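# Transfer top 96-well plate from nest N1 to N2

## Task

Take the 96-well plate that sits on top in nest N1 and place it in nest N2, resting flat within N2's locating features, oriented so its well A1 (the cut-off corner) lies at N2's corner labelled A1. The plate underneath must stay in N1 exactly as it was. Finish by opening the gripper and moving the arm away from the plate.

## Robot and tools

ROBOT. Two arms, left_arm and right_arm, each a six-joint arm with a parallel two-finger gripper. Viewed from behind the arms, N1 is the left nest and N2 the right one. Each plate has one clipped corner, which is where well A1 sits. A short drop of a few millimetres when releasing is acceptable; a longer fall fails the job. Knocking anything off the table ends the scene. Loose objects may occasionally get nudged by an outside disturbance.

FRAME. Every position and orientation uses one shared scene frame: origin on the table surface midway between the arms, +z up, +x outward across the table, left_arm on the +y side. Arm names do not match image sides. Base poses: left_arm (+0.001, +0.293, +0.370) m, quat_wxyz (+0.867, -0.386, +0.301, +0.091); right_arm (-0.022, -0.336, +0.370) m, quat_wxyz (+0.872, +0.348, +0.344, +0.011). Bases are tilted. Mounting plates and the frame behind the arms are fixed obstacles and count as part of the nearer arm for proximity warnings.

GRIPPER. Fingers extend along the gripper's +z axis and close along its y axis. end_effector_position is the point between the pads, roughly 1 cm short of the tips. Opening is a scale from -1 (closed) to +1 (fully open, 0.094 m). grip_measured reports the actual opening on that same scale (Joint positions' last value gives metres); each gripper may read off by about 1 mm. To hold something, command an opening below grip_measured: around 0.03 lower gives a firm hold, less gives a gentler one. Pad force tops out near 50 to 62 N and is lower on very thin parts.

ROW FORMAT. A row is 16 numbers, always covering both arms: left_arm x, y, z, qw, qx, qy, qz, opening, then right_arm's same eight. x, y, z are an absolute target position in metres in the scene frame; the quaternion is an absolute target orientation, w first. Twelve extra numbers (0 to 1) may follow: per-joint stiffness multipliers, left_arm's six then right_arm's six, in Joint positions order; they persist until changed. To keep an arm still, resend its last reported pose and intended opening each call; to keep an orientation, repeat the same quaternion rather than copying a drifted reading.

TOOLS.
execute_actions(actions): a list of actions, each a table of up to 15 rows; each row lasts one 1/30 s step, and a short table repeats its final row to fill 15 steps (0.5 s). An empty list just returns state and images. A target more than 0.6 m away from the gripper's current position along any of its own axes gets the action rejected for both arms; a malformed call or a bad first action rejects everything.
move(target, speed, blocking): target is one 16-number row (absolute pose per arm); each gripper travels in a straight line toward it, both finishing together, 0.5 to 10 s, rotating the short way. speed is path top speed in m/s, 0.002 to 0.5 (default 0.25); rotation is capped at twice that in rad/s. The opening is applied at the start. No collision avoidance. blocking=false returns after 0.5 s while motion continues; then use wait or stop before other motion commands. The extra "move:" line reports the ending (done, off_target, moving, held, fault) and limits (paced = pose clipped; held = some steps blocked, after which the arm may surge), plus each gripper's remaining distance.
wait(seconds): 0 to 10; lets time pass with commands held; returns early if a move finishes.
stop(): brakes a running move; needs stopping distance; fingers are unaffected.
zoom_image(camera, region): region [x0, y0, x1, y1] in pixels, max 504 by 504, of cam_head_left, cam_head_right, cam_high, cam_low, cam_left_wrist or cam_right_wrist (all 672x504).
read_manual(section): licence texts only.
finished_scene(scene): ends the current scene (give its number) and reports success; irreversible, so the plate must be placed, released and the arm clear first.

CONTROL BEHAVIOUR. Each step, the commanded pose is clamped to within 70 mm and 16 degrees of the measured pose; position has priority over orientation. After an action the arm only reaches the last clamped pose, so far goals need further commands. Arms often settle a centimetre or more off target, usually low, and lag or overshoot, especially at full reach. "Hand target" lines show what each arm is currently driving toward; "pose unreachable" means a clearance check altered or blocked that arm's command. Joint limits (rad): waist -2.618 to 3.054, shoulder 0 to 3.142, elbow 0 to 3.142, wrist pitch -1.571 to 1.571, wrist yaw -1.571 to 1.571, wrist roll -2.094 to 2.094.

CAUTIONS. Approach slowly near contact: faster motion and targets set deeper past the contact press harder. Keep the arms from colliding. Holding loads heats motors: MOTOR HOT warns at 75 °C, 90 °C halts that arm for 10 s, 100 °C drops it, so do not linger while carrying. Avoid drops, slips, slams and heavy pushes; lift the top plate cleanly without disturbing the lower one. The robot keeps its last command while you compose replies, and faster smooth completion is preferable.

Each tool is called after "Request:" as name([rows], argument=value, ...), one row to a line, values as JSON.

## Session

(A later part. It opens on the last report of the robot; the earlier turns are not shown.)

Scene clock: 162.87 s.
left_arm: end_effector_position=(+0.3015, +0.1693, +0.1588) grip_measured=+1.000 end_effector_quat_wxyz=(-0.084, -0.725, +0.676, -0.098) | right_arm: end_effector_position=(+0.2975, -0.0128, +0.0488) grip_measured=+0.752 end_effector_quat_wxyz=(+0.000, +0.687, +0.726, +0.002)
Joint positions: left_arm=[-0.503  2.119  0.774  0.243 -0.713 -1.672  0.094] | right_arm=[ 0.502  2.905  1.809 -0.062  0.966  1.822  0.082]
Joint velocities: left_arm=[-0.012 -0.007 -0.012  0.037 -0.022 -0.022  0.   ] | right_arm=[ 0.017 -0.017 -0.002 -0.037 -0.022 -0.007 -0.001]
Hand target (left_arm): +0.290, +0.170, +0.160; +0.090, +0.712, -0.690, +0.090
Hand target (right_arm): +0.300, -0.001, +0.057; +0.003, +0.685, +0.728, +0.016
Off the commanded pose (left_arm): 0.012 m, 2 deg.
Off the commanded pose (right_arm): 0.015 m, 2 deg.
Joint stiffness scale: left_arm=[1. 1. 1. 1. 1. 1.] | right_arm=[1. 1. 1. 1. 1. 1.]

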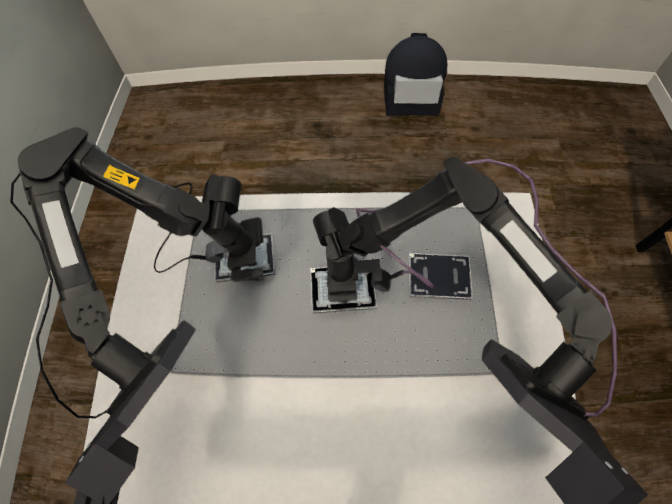

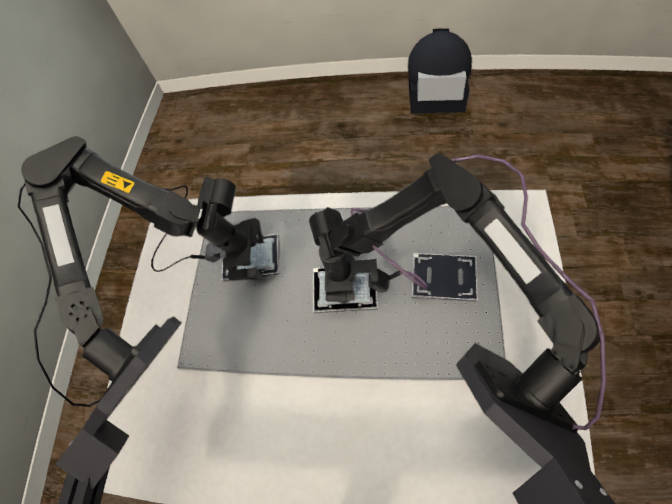

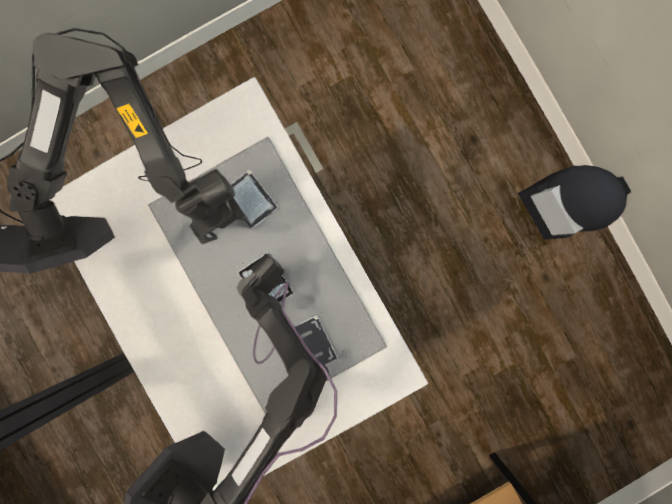

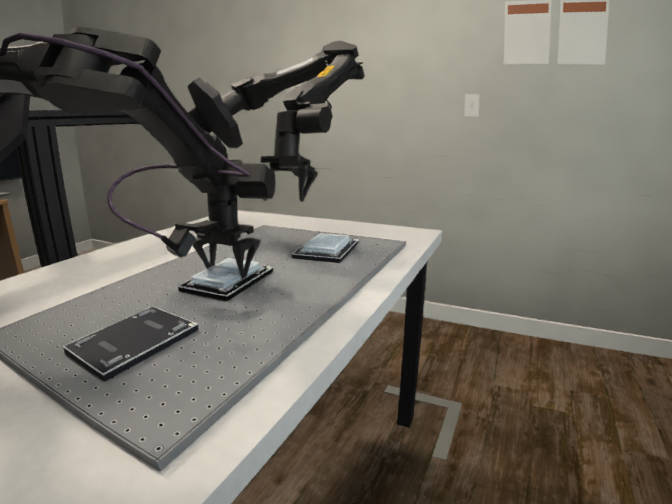

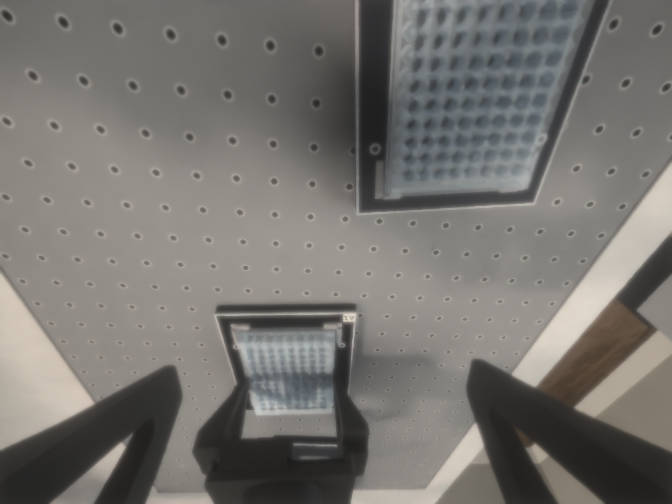

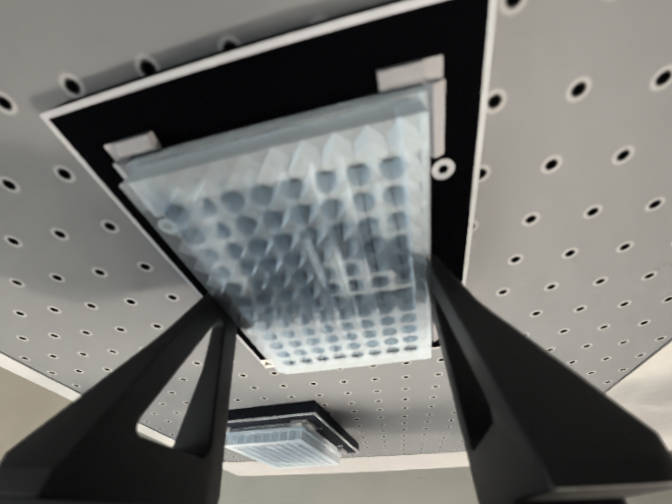

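Request:
execute_actions([
  [[0.29,0.17,0.16,0.09,0.712,-0.69,0.09,1,0.3008,-0.001,0.0569,0.0033,0.685,0.7286,0.0158,0.73],[0.29,0.17,0.16,0.09,0.712,-0.69,0.09,1,0.3008,-0.001,0.0569,0.0033,0.685,0.7286,0.0158,0.725],[0.29,0.17,0.16,0.09,0.712,-0.69,0.09,1,0.3008,-0.001,0.0569,0.0033,0.685,0.7286,0.0158,0.72],[0.29,0.17,0.16,0.09,0.712,-0.69,0.09,1,0.3004,-0.0015,0.0569,0.0037,0.6848,0.7288,0.0146,0.715],[0.29,0.17,0.16,0.09,0.712,-0.69,0.09,1,0.3,-0.002,0.0569,0.0042,0.6847,0.7289,0.0133,0.71],[0.29,0.17,0.16,0.09,0.712,-0.69,0.09,1,0.2996,-0.0025,0.0569,0.0046,0.6845,0.7291,0.0121,0.71],[0.29,0.17,0.16,0.09,0.712,-0.69,0.09,1,0.2992,-0.003,0.0569,0.005,0.6844,0.7293,0.0108,0.71],[0.29,0.17,0.16,0.09,0.712,-0.69,0.09,1,0.2989,-0.0036,0.0569,0.0055,0.6842,0.7294,0.0096,0.71],[0.29,0.17,0.16,0.09,0.712,-0.69,0.09,1,0.2985,-0.0041,0.0569,0.0059,0.684,0.7296,0.0084,0.71],[0.29,0.17,0.16,0.09,0.712,-0.69,0.09,1,0.2981,-0.0046,0.0569,0.0064,0.6839,0.7297,0.0071,0.71],[0.29,0.17,0.16,0.09,0.712,-0.69,0.09,1,0.2977,-0.0051,0.0569,0.0068,0.6837,0.7299,0.0059,0.71]],
])

Scene clock: 168.77 s.
left_arm: end_effector_position=(+0.3015, +0.1693, +0.1588) grip_measured=+1.000 end_effector_quat_wxyz=(-0.084, -0.725, +0.676, -0.098) | right_arm: end_effector_position=(+0.2975, -0.0128, +0.0488) grip_measured=+0.745 end_effector_quat_wxyz=(+0.000, +0.688, +0.726, +0.002)
Joint positions: left_arm=[-0.503  2.119  0.774  0.243 -0.713 -1.672  0.094] | right_arm=[ 0.502  2.905  1.809 -0.062  0.966  1.823  0.082]
Joint velocities: left_arm=[ 0.002  0.007 -0.017  0.007  0.037 -0.022  0.   ] | right_arm=[-0.007  0.012 -0.007  0.007  0.022  0.022 -0.001]
Hand target (left_arm): +0.290, +0.170, +0.160; +0.090, +0.712, -0.690, +0.090
Hand target (right_arm): +0.297, -0.005, +0.057; +0.007, +0.684, +0.730, +0.006
Off the commanded pose (left_arm): 0.012 m, 2 deg.
Off the commanded pose (right_arm): 0.011 m, 1 deg.
Joint stiffness scale: left_arm=[1. 1. 1. 1. 1. 1.] | right_arm=[1. 1. 1. 1. 1. 1.]

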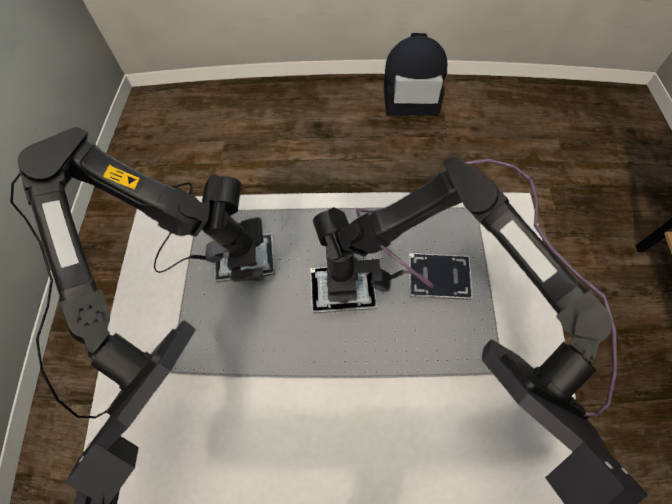

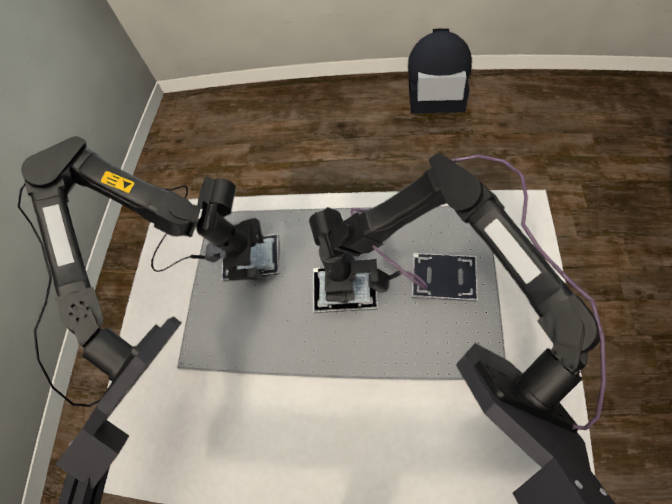

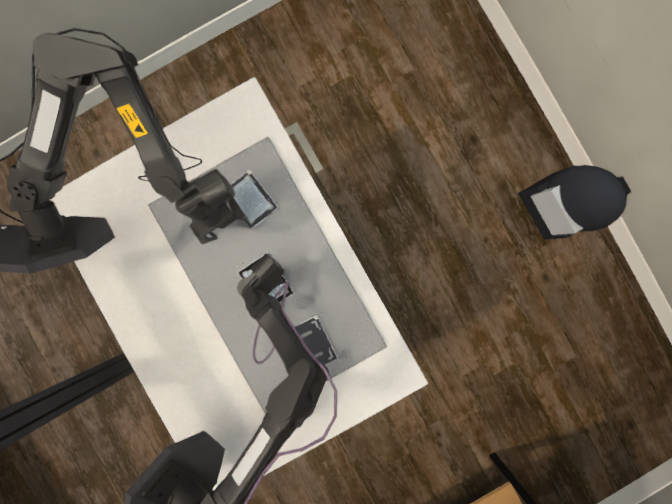

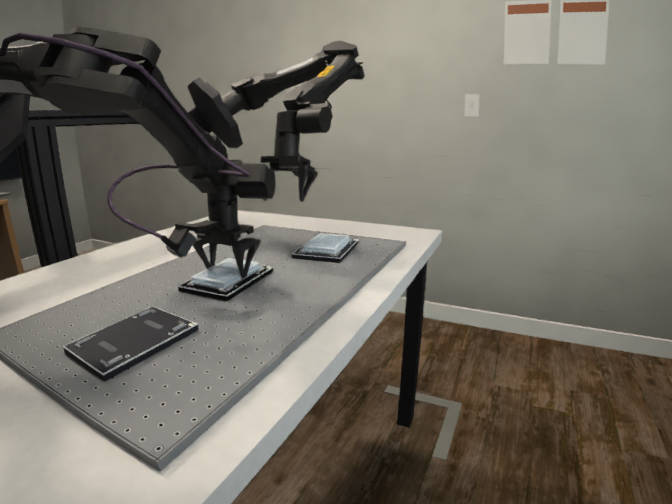

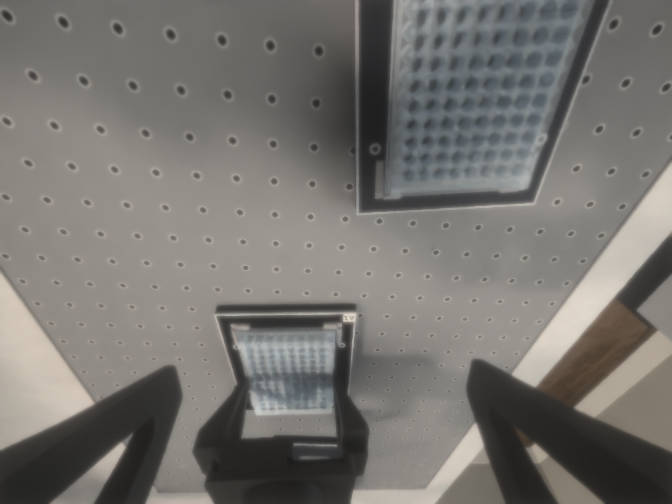

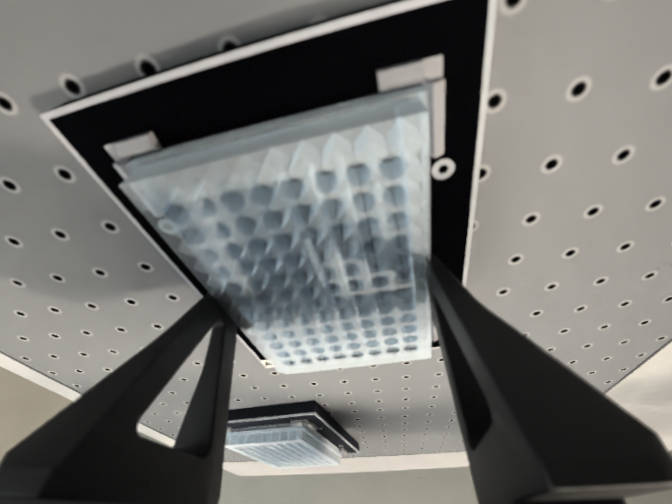

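Request:
zoom_image(camera="cam_right_wrist", region=[360, 40, 500, 190])

Request:
zoom_image(camera="cam_right_wrist", region=[30, 90, 200, 250])

Region (360, 40, 500, 190) of cam_right_wrist's 672x504 image, scaled by 3.360, with more detail than that image has; it fills the left 470 columns of this view, and the rest is white.

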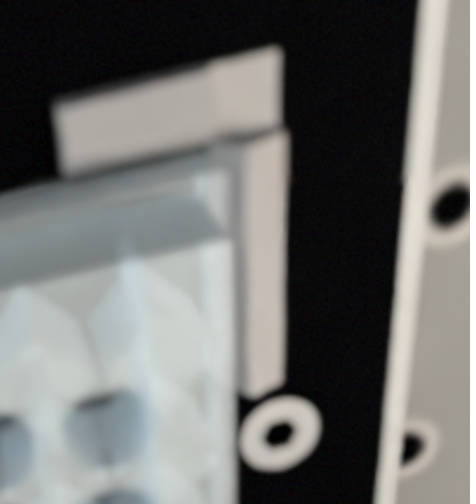

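Region (30, 90, 200, 250) of cam_right_wrist's 672x504 image, scaled by 2.965, with more detail than that image has; it fills the top 474 rows of this view, and the rest is white.

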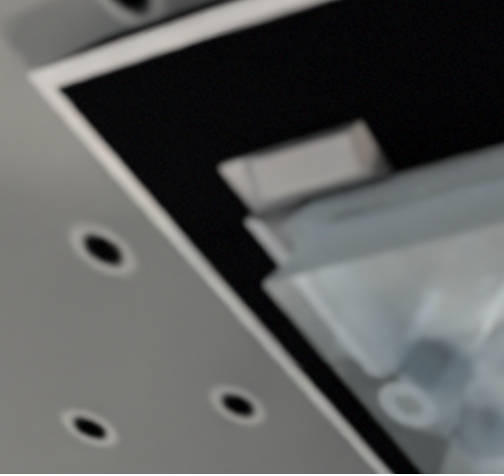

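Request:
execute_actions([
  [[0.29,0.17,0.16,0.09,0.712,-0.69,0.09,1,0.2977,-0.0051,0.0579,0.0087,0.6837,0.7299,0.0053,0.71],[0.29,0.17,0.16,0.09,0.712,-0.69,0.09,1,0.2977,-0.0051,0.0589,0.0105,0.6837,0.7299,0.0047,0.71],[0.29,0.17,0.16,0.09,0.712,-0.69,0.09,1,0.2977,-0.0051,0.0599,0.0124,0.6837,0.7299,0.0041,0.71],[0.29,0.17,0.16,0.09,0.712,-0.69,0.09,1,0.2977,-0.0051,0.0609,0.0143,0.6837,0.7299,0.0035,0.71],[0.29,0.17,0.16,0.09,0.712,-0.69,0.09,1,0.2977,-0.0051,0.0619,0.0161,0.6837,0.7299,0.0029,0.71],[0.29,0.17,0.16,0.09,0.712,-0.69,0.09,1,0.2977,-0.0051,0.0629,0.018,0.6837,0.7299,0.0023,0.71],[0.29,0.17,0.16,0.09,0.712,-0.69,0.09,1,0.2977,-0.0051,0.0639,0.0199,0.6837,0.7299,0.0016,0.71],[0.29,0.17,0.16,0.09,0.712,-0.69,0.09,1,0.2977,-0.0051,0.0649,0.0217,0.6837,0.7299,0.001,0.71],[0.29,0.17,0.16,0.09,0.712,-0.69,0.09,1,0.2977,-0.0051,0.0659,0.0236,0.6837,0.7299,0.0004,0.71],[0.29,0.17,0.16,0.09,0.712,-0.69,0.09,1,0.2977,-0.0051,0.0669,0.0255,0.6837,0.7299,-0.0002,0.71],[0.29,0.17,0.16,0.09,0.712,-0.69,0.09,1,0.2977,-0.0051,0.0679,0.0273,0.6837,0.7299,-0.0008,0.71],[0.29,0.17,0.16,0.09,0.712,-0.69,0.09,1,0.2977,-0.0051,0.0689,0.0292,0.6837,0.7299,-0.0014,0.71]],
])

Scene clock: 170.97 s.
left_arm: end_effector_position=(+0.3015, +0.1693, +0.1588) grip_measured=+1.000 end_effector_quat_wxyz=(-0.084, -0.725, +0.676, -0.098) | right_arm: end_effector_position=(+0.2982, -0.0110, +0.0595) grip_measured=+0.745 end_effector_quat_wxyz=(+0.018, +0.691, +0.723, +0.001)
Joint positions: left_arm=[-0.503  2.119  0.774  0.243 -0.713 -1.672  0.094] | right_arm=[ 0.529  2.905  1.809 -0.076  1.009  1.857  0.082]
Joint velocities: left_arm=[-0.027 -0.017  0.002 -0.007 -0.022 -0.022  0.   ] | right_arm=[ 0.042 -0.017  0.002 -0.081  0.051  0.022  0.001]
Hand target (left_arm): +0.290, +0.170, +0.160; +0.090, +0.712, -0.690, +0.090
Hand target (right_arm): +0.297, -0.005, +0.069; +0.029, +0.683, +0.729, -0.000
Off the commanded pose (left_arm): 0.012 m, 2 deg.
Off the commanded pose (right_arm): 0.011 m, 2 deg.
Joint stiffness scale: left_arm=[1. 1. 1. 1. 1. 1.] | right_arm=[1. 1. 1. 1. 1. 1.]

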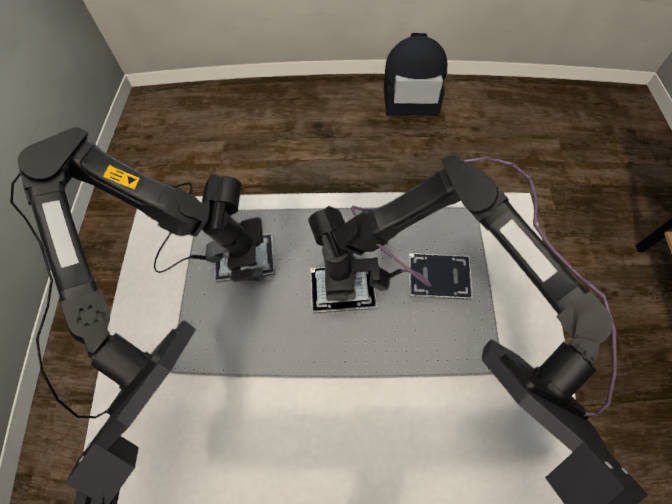

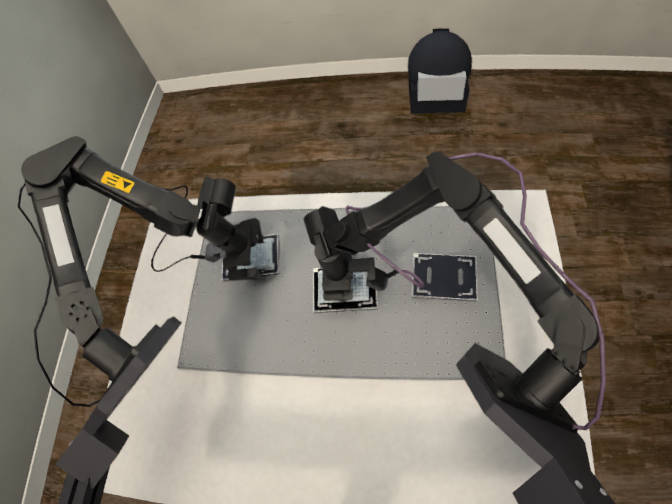

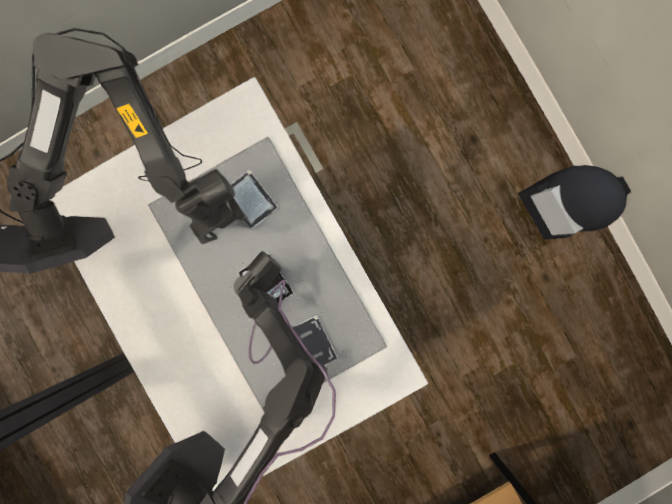

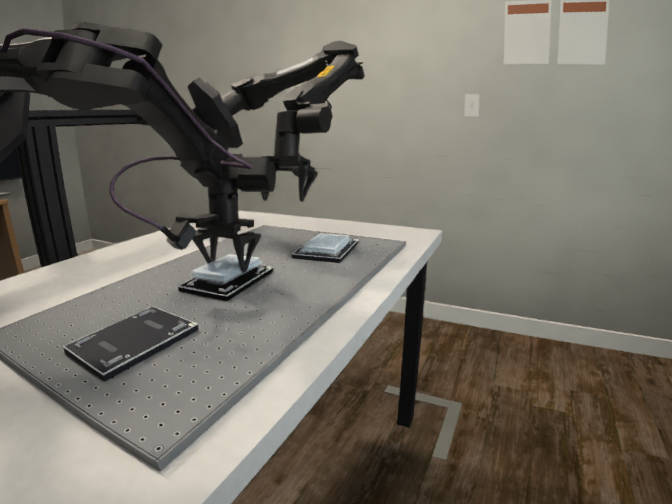

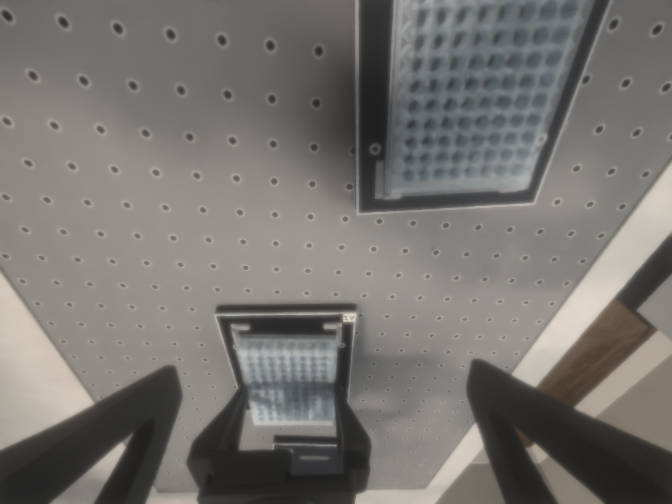

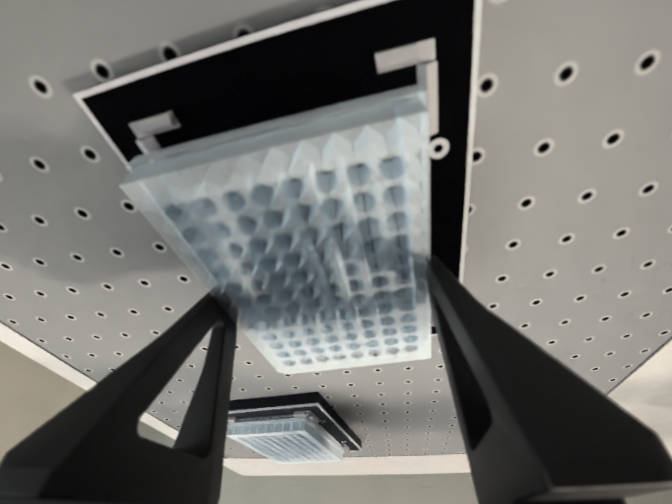

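Request:
execute_actions([
  [[0.29,0.17,0.16,0.09,0.712,-0.69,0.09,1,0.2977,-0.0052,0.0699,0.029,0.6838,0.7298,-0.0014,0.71],[0.29,0.17,0.16,0.09,0.712,-0.69,0.09,1,0.2978,-0.0055,0.0714,0.0285,0.684,0.7296,-0.0013,0.71],[0.29,0.17,0.16,0.09,0.712,-0.69,0.09,1,0.2979,-0.006,0.0733,0.0278,0.6843,0.7293,-0.0012,0.71],[0.29,0.17,0.16,0.09,0.712,-0.69,0.09,1,0.298,-0.0066,0.0755,0.0268,0.6847,0.729,-0.0011,0.71],[0.29,0.17,0.16,0.09,0.712,-0.69,0.09,1,0.2982,-0.0073,0.0779,0.0257,0.6851,0.7286,-0.001,0.71],[0.29,0.17,0.16,0.09,0.712,-0.69,0.09,1,0.2984,-0.0081,0.0804,0.0245,0.6856,0.7282,-0.0009,0.71],[0.29,0.17,0.16,0.09,0.712,-0.69,0.09,1,0.2986,-0.0089,0.0829,0.0232,0.6861,0.7278,-0.0008,0.71],[0.29,0.17,0.16,0.09,0.712,-0.69,0.09,1,0.2988,-0.0098,0.0854,0.0219,0.6866,0.7273,-0.0007,0.71],[0.29,0.17,0.16,0.09,0.712,-0.69,0.09,1,0.299,-0.0107,0.0879,0.0206,0.6871,0.7269,-0.0006,0.71],[0.29,0.17,0.16,0.09,0.712,-0.69,0.09,1,0.2992,-0.0116,0.0904,0.0192,0.6876,0.7264,-0.0005,0.71],[0.29,0.17,0.16,0.09,0.712,-0.69,0.09,1,0.2994,-0.0125,0.0928,0.0178,0.6881,0.726,-0.0004,0.71],[0.29,0.17,0.16,0.09,0.712,-0.69,0.09,1,0.2996,-0.0134,0.095,0.0164,0.6886,0.7255,-0.0003,0.71],[0.29,0.17,0.16,0.09,0.712,-0.69,0.09,1,0.2998,-0.0142,0.097,0.015,0.6891,0.725,-0.0002,0.71],[0.29,0.17,0.16,0.09,0.712,-0.69,0.09,1,0.2999,-0.0148,0.0987,0.0135,0.6896,0.7245,-0.0001,0.71],[0.29,0.17,0.16,0.09,0.712,-0.69,0.09,1,0.3,-0.015,0.1,0.012,0.69,0.724,0,0.71]],
])

Request:
move(target=[0.29,0.17,0.16,0.09,0.712,-0.69,0.09,1,0.331,-0.268,0.1,0,0.73,0.683,0,0.71], speed=0.2)

Scene clock: 177.07 s.
left_arm: end_effector_position=(+0.3015, +0.1693, +0.1588) grip_measured=+1.000 end_effector_quat_wxyz=(-0.084, -0.725, +0.676, -0.098) | right_arm: end_effector_position=(+0.2999, -0.0161, +0.0819) grip_measured=+0.745 end_effector_quat_wxyz=(+0.015, +0.696, +0.718, -0.002)
Joint positions: left_arm=[-0.503  2.119  0.774  0.243 -0.713 -1.672  0.094] | right_arm=[ 0.562  2.846  1.767 -0.157  1.019  1.94   0.082]
Joint velocities: left_arm=[ 0.002 -0.012 -0.002  0.007  0.051  0.022  0.   ] | right_arm=[ 0.081 -0.256 -0.12  -0.212 -0.007  0.198 -0.   ]
Hand target (left_arm): +0.290, +0.170, +0.160; +0.090, +0.712, -0.690, +0.090
Hand target (right_arm): +0.299, -0.015, +0.099; +0.012, +0.690, +0.724, +0.001
Off the commanded pose (left_arm): 0.012 m, 2 deg.
Off the commanded pose (right_arm): 0.018 m, 1 deg.
Joint stiffness scale: left_arm=[1. 1. 1. 1. 1. 1.] | right_arm=[1. 1. 1. 1. 1. 1.]

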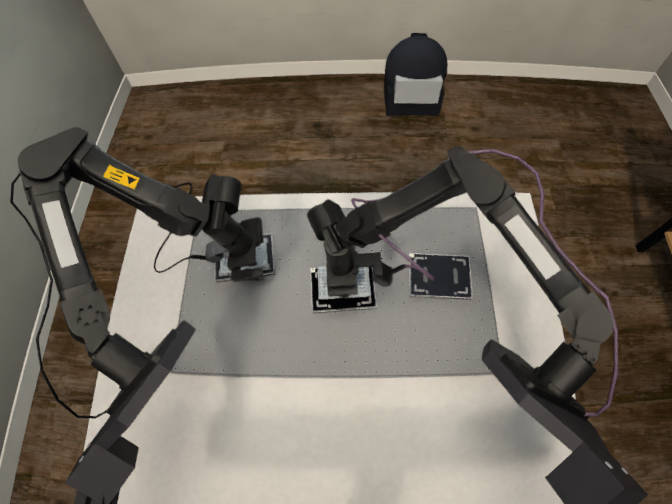

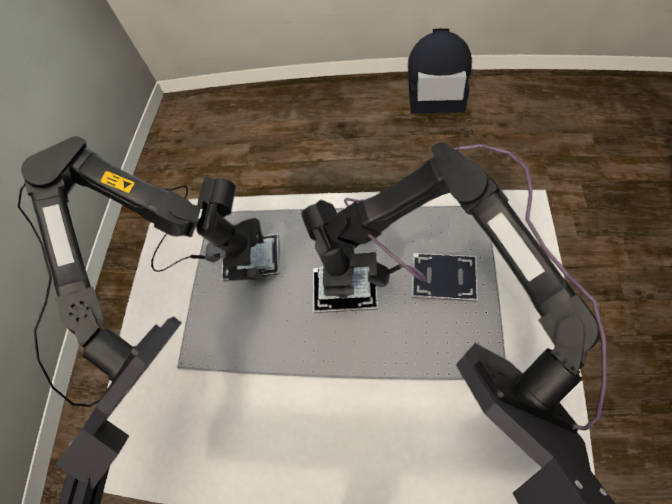

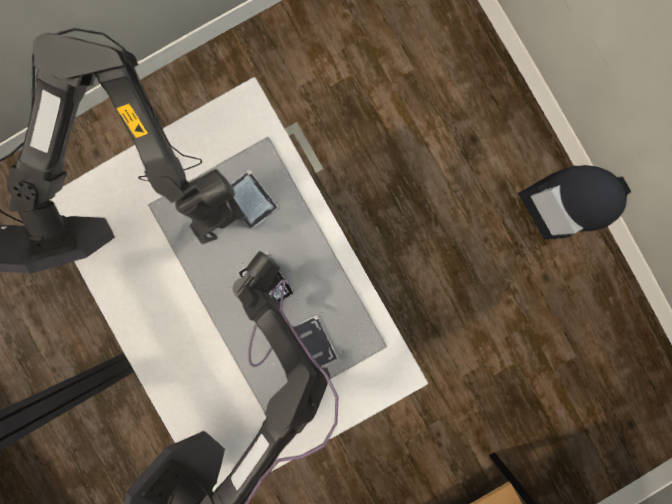

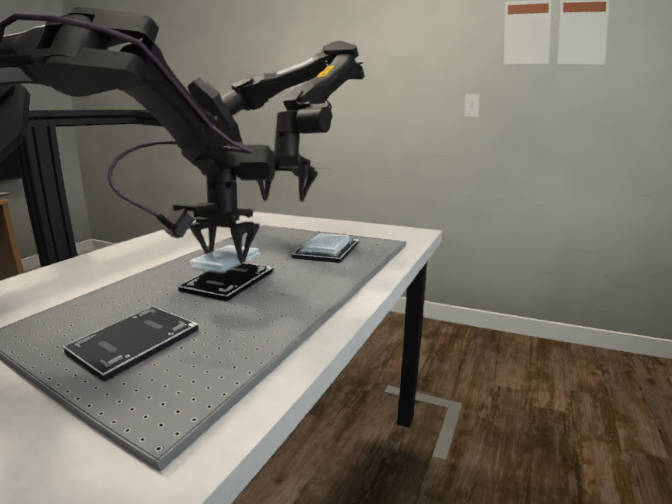

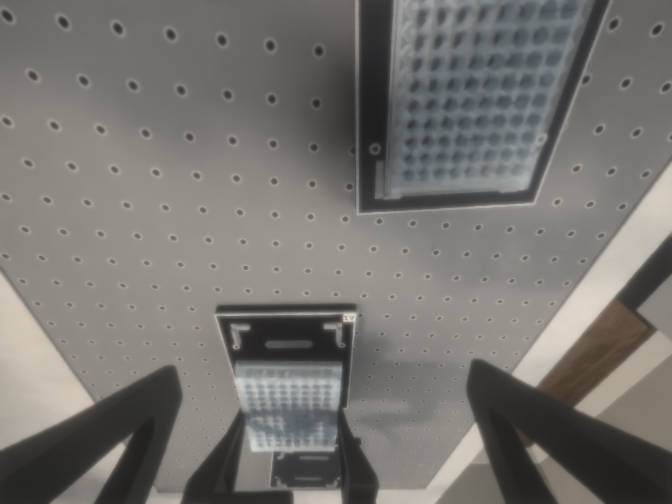

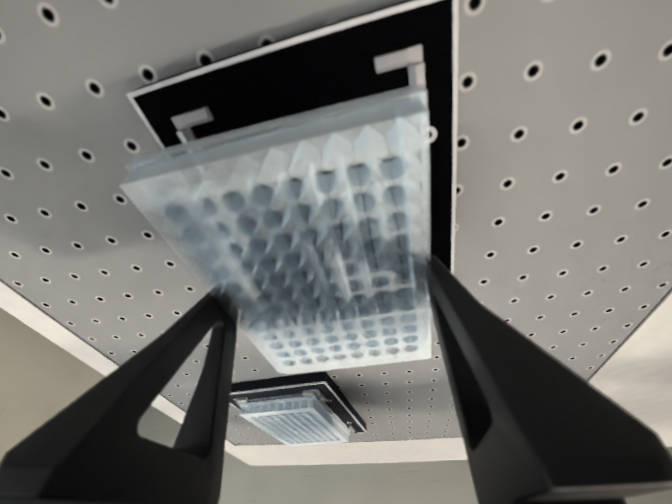

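Scene clock: 178.93 s.
left_arm: end_effector_position=(+0.3015, +0.1693, +0.1588) grip_measured=+1.000 end_effector_quat_wxyz=(-0.084, -0.725, +0.676, -0.098) | right_arm: end_effector_position=(+0.3328, -0.2737, +0.0937) grip_measured=+0.745 end_effector_quat_wxyz=(+0.006, +0.734, +0.679, -0.004)
Joint positions: left_arm=[-0.503  2.119  0.774  0.243 -0.713 -1.672  0.094] | right_arm=[0.189 1.999 0.956 0.205 0.81  1.542 0.082]
Joint velocities: left_arm=[-0.002 -0.002  0.012 -0.051  0.022 -0.007  0.   ] | right_arm=[ 0.002 -0.007 -0.012  0.007  0.007 -0.007  0.   ]
Hand target (left_arm): +0.290, +0.170, +0.160; +0.090, +0.712, -0.690, +0.090
Hand target (right_arm): +0.331, -0.270, +0.098; +0.005, +0.729, +0.684, +0.001
Off the commanded pose (left_arm): 0.012 m, 2 deg.
Off the commanded pose (right_arm): 0.009 m, 1 deg.
Joint stiffness scale: left_arm=[1. 1. 1. 1. 1. 1.] | right_arm=[1. 1. 1. 1. 1. 1.]
move: off_target (left_arm)

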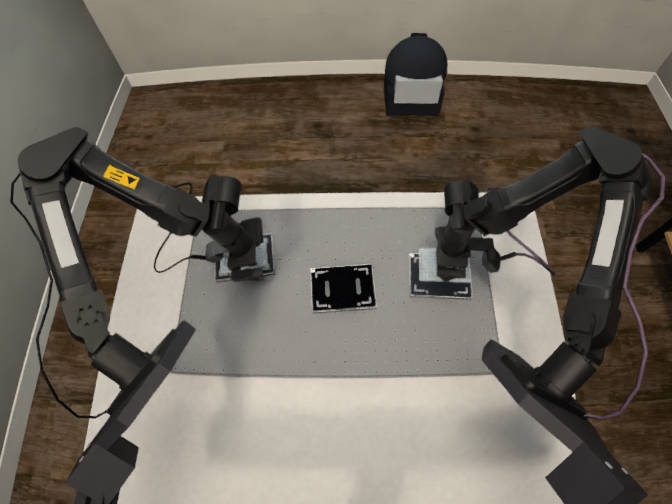

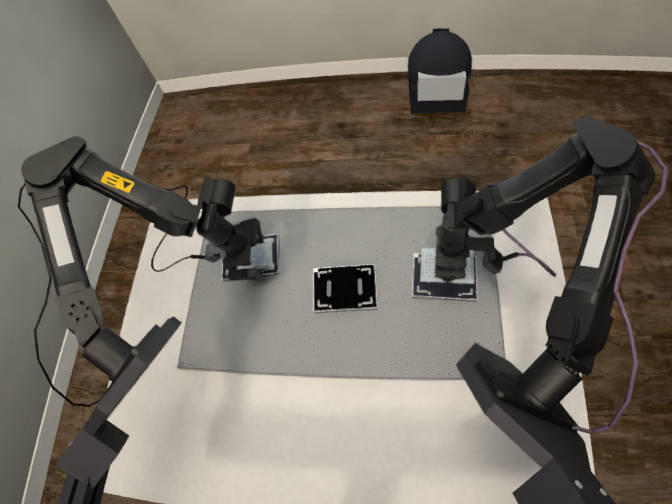

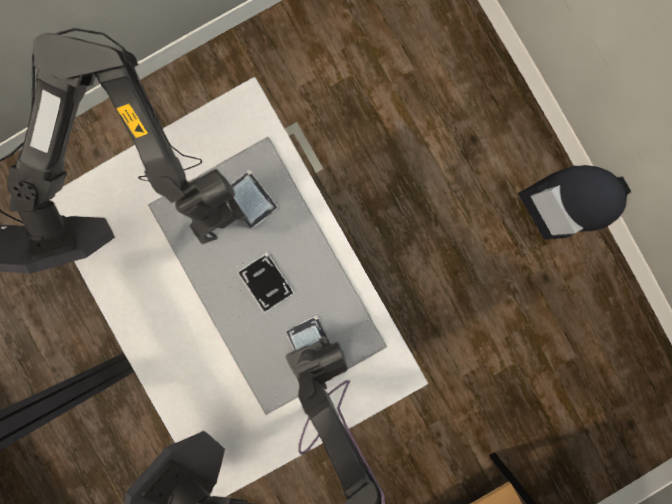

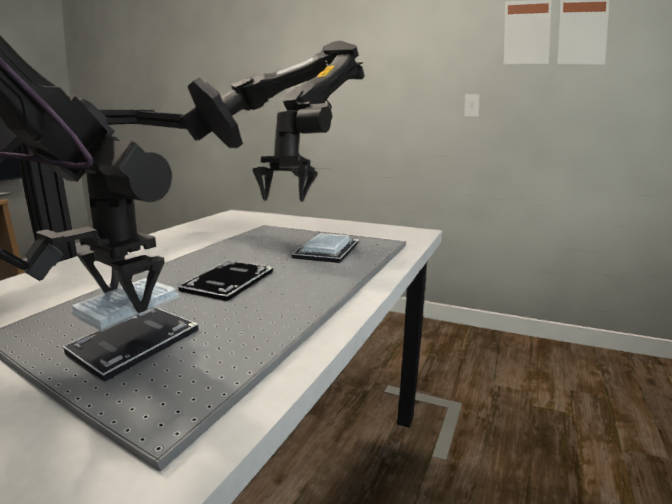

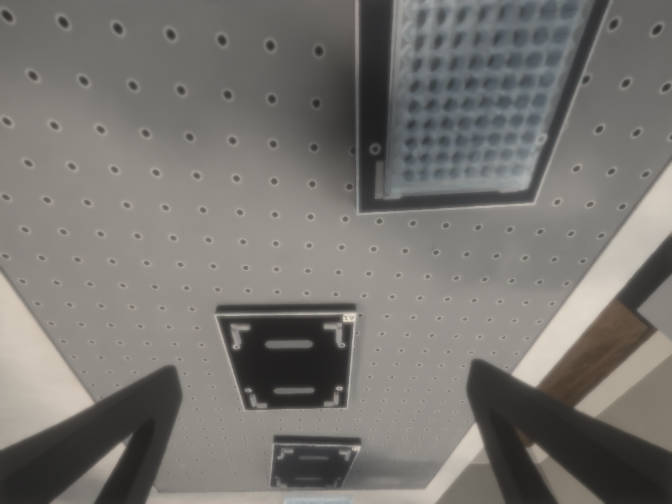

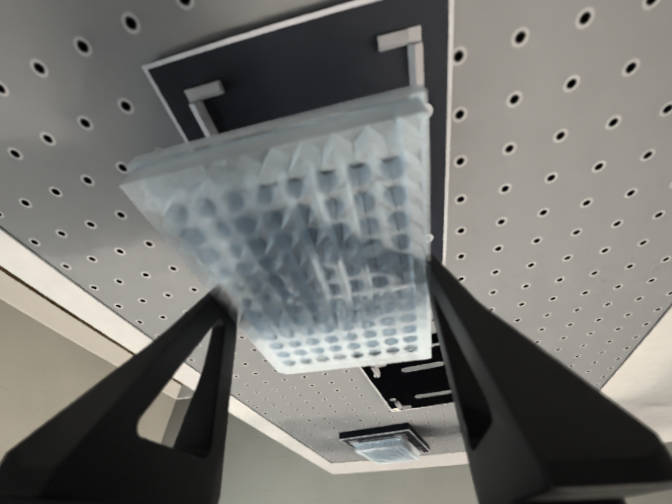

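Request:
execute_actions([
  [[0.29,0.17,0.16,0.09,0.712,-0.69,0.09,1,0.331,-0.269,0.0975,0.003,0.73,0.683,0,0.71],[0.29,0.17,0.16,0.09,0.712,-0.69,0.09,1,0.331,-0.2685,0.0965,0.002,0.73,0.683,0,0.71],[0.29,0.17,0.16,0.09,0.712,-0.69,0.09,1,0.331,-0.268,0.095,0.001,0.73,0.683,0,0.71],[0.29,0.17,0.16,0.09,0.712,-0.69,0.09,1,0.331,-0.268,0.0932,0,0.73,0.683,0,0.71],[0.29,0.17,0.16,0.09,0.712,-0.69,0.09,1,0.331,-0.268,0.0914,0,0.73,0.683,0,0.71],[0.29,0.17,0.16,0.09,0.712,-0.69,0.09,1,0.331,-0.268,0.0896,0,0.73,0.683,0,0.71],[0.29,0.17,0.16,0.09,0.712,-0.69,0.09,1,0.331,-0.268,0.0878,0,0.73,0.683,0,0.71],[0.29,0.17,0.16,0.09,0.712,-0.69,0.09,1,0.331,-0.268,0.086,0,0.73,0.683,0,0.71],[0.29,0.17,0.16,0.09,0.712,-0.69,0.09,1,0.331,-0.268,0.0842,0,0.73,0.683,0,0.71],[0.29,0.17,0.16,0.09,0.712,-0.69,0.09,1,0.331,-0.268,0.0824,0,0.73,0.683,0,0.71],[0.29,0.17,0.16,0.09,0.712,-0.69,0.09,1,0.331,-0.268,0.0806,0,0.73,0.683,0,0.71],[0.29,0.17,0.16,0.09,0.712,-0.69,0.09,1,0.331,-0.268,0.0788,0,0.73,0.683,0,0.71],[0.29,0.17,0.16,0.09,0.712,-0.69,0.09,1,0.331,-0.268,0.077,0,0.73,0.683,0,0.71],[0.29,0.17,0.16,0.09,0.712,-0.69,0.09,1,0.331,-0.268,0.0752,0,0.73,0.683,0,0.71],[0.29,0.17,0.16,0.09,0.712,-0.69,0.09,1,0.331,-0.268,0.0734,0,0.73,0.683,0,0.71]],
  [[0.29,0.17,0.16,0.09,0.712,-0.69,0.09,1,0.331,-0.268,0.0717,0,0.73,0.683,0,0.71],[0.29,0.17,0.16,0.09,0.712,-0.69,0.09,1,0.331,-0.268,0.0702,0,0.73,0.683,0,0.71],[0.29,0.17,0.16,0.09,0.712,-0.69,0.09,1,0.331,-0.268,0.0689,0,0.73,0.683,0,0.71],[0.29,0.17,0.16,0.09,0.712,-0.69,0.09,1,0.331,-0.268,0.0678,0,0.73,0.683,0,0.71],[0.29,0.17,0.16,0.09,0.712,-0.69,0.09,1,0.331,-0.268,0.0669,0,0.73,0.683,0,0.71],[0.29,0.17,0.16,0.09,0.712,-0.69,0.09,1,0.331,-0.268,0.0663,0,0.73,0.683,0,0.71],[0.29,0.17,0.16,0.09,0.712,-0.69,0.09,1,0.331,-0.268,0.066,0,0.73,0.683,0,0.71]],
])

Scene clock: 181.53 s.
left_arm: end_effector_position=(+0.3015, +0.1693, +0.1588) grip_measured=+1.000 end_effector_quat_wxyz=(-0.084, -0.725, +0.676, -0.098) | right_arm: end_effector_position=(+0.3253, -0.2712, +0.0678) grip_measured=+0.745 end_effector_quat_wxyz=(-0.005, +0.729, +0.684, -0.005)
Joint positions: left_arm=[-0.503  2.119  0.774  0.243 -0.713 -1.672  0.094] | right_arm=[0.137 2.072 0.981 0.269 0.764 1.491 0.082]
Joint velocities: left_arm=[ 0.002 -0.002 -0.002 -0.081  0.007  0.007  0.   ] | right_arm=[ 0.007 -0.012 -0.002  0.081 -0.022 -0.066  0.   ]
Hand target (left_arm): +0.290, +0.170, +0.160; +0.090, +0.712, -0.690, +0.090
Hand target (right_arm): +0.331, -0.268, +0.066; +0.000, +0.730, +0.683, -0.000
Off the commanded pose (left_arm): 0.012 m, 2 deg.
Off the commanded pose (right_arm): 0.007 m, 1 deg.
Joint stiffness scale: left_arm=[1. 1. 1. 1. 1. 1.] | right_arm=[1. 1. 1. 1. 1. 1.]

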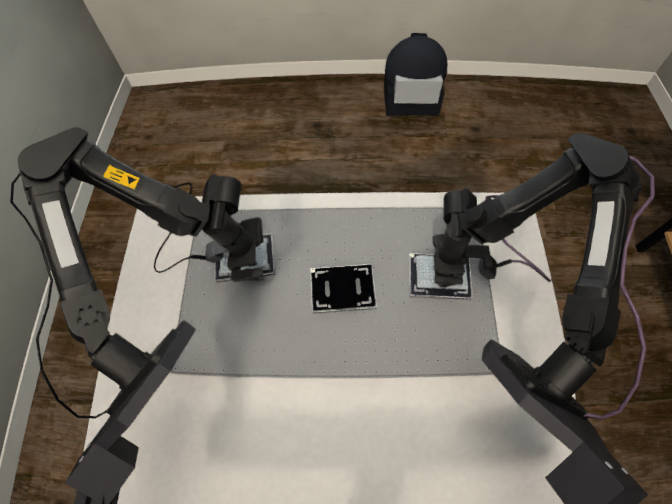

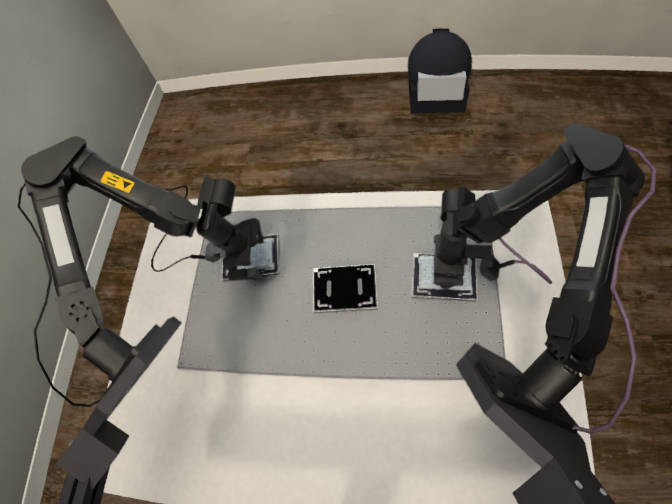

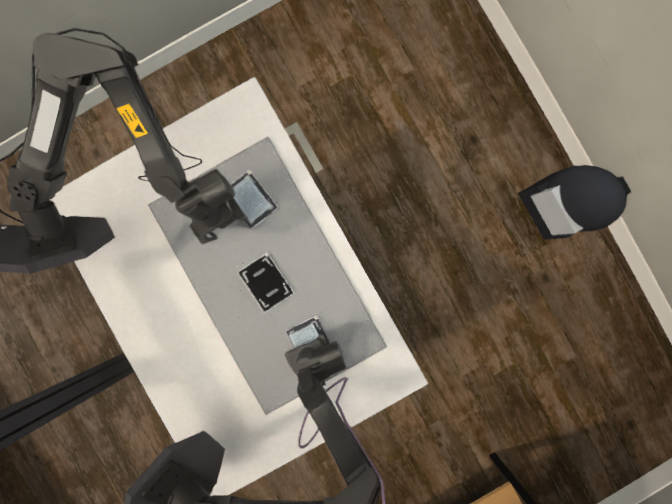

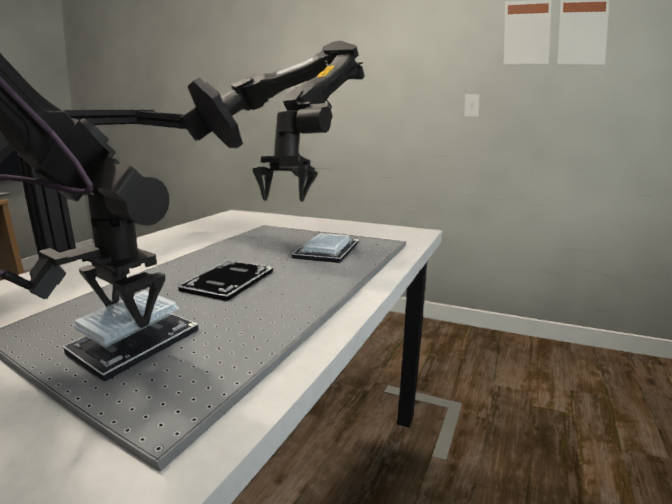

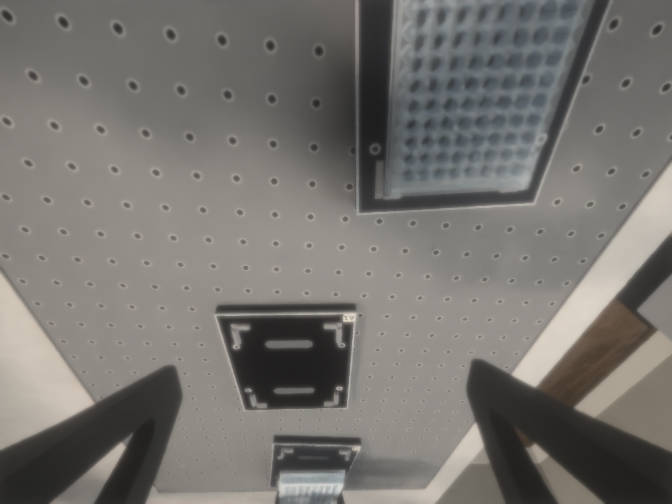

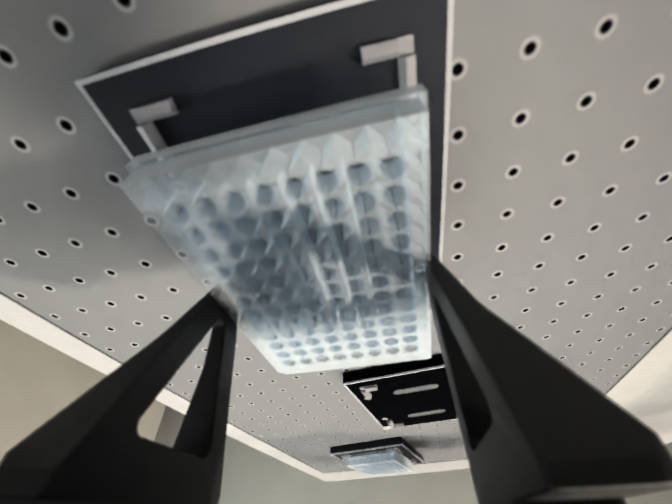

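Request:
zoom_image(camera="cam_right_wrist", region=[340, 0, 480, 150])

Request:
zoom_image(camera="cam_right_wrist", region=[60, 50, 230, 210])

Region (340, 0, 480, 150) of cam_right_wrist's 672x504 image, scaled by 3.360, with more detail than that image has; it fills the left 470 columns of this view, and the rest is white.

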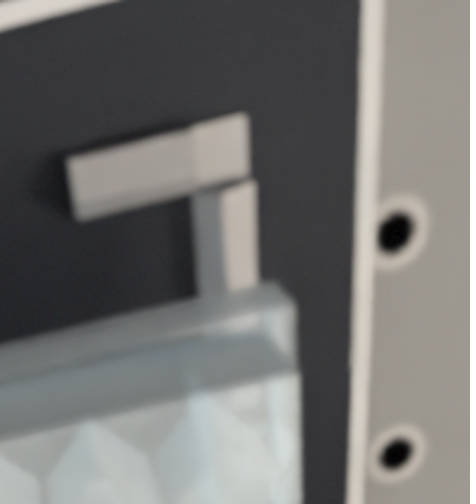

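Region (60, 50, 230, 210) of cam_right_wrist's 672x504 image, scaled by 2.965, with more detail than that image has; it fills the top 474 rows of this view, and the rest is white.

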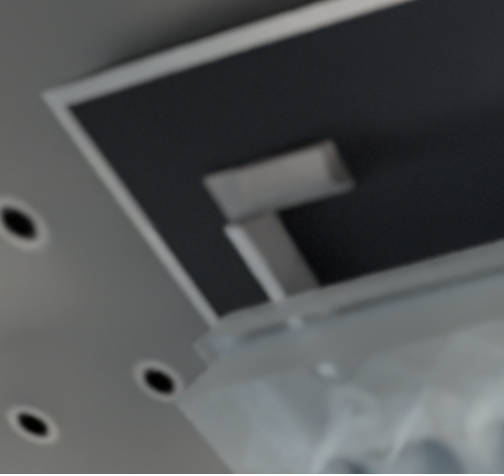

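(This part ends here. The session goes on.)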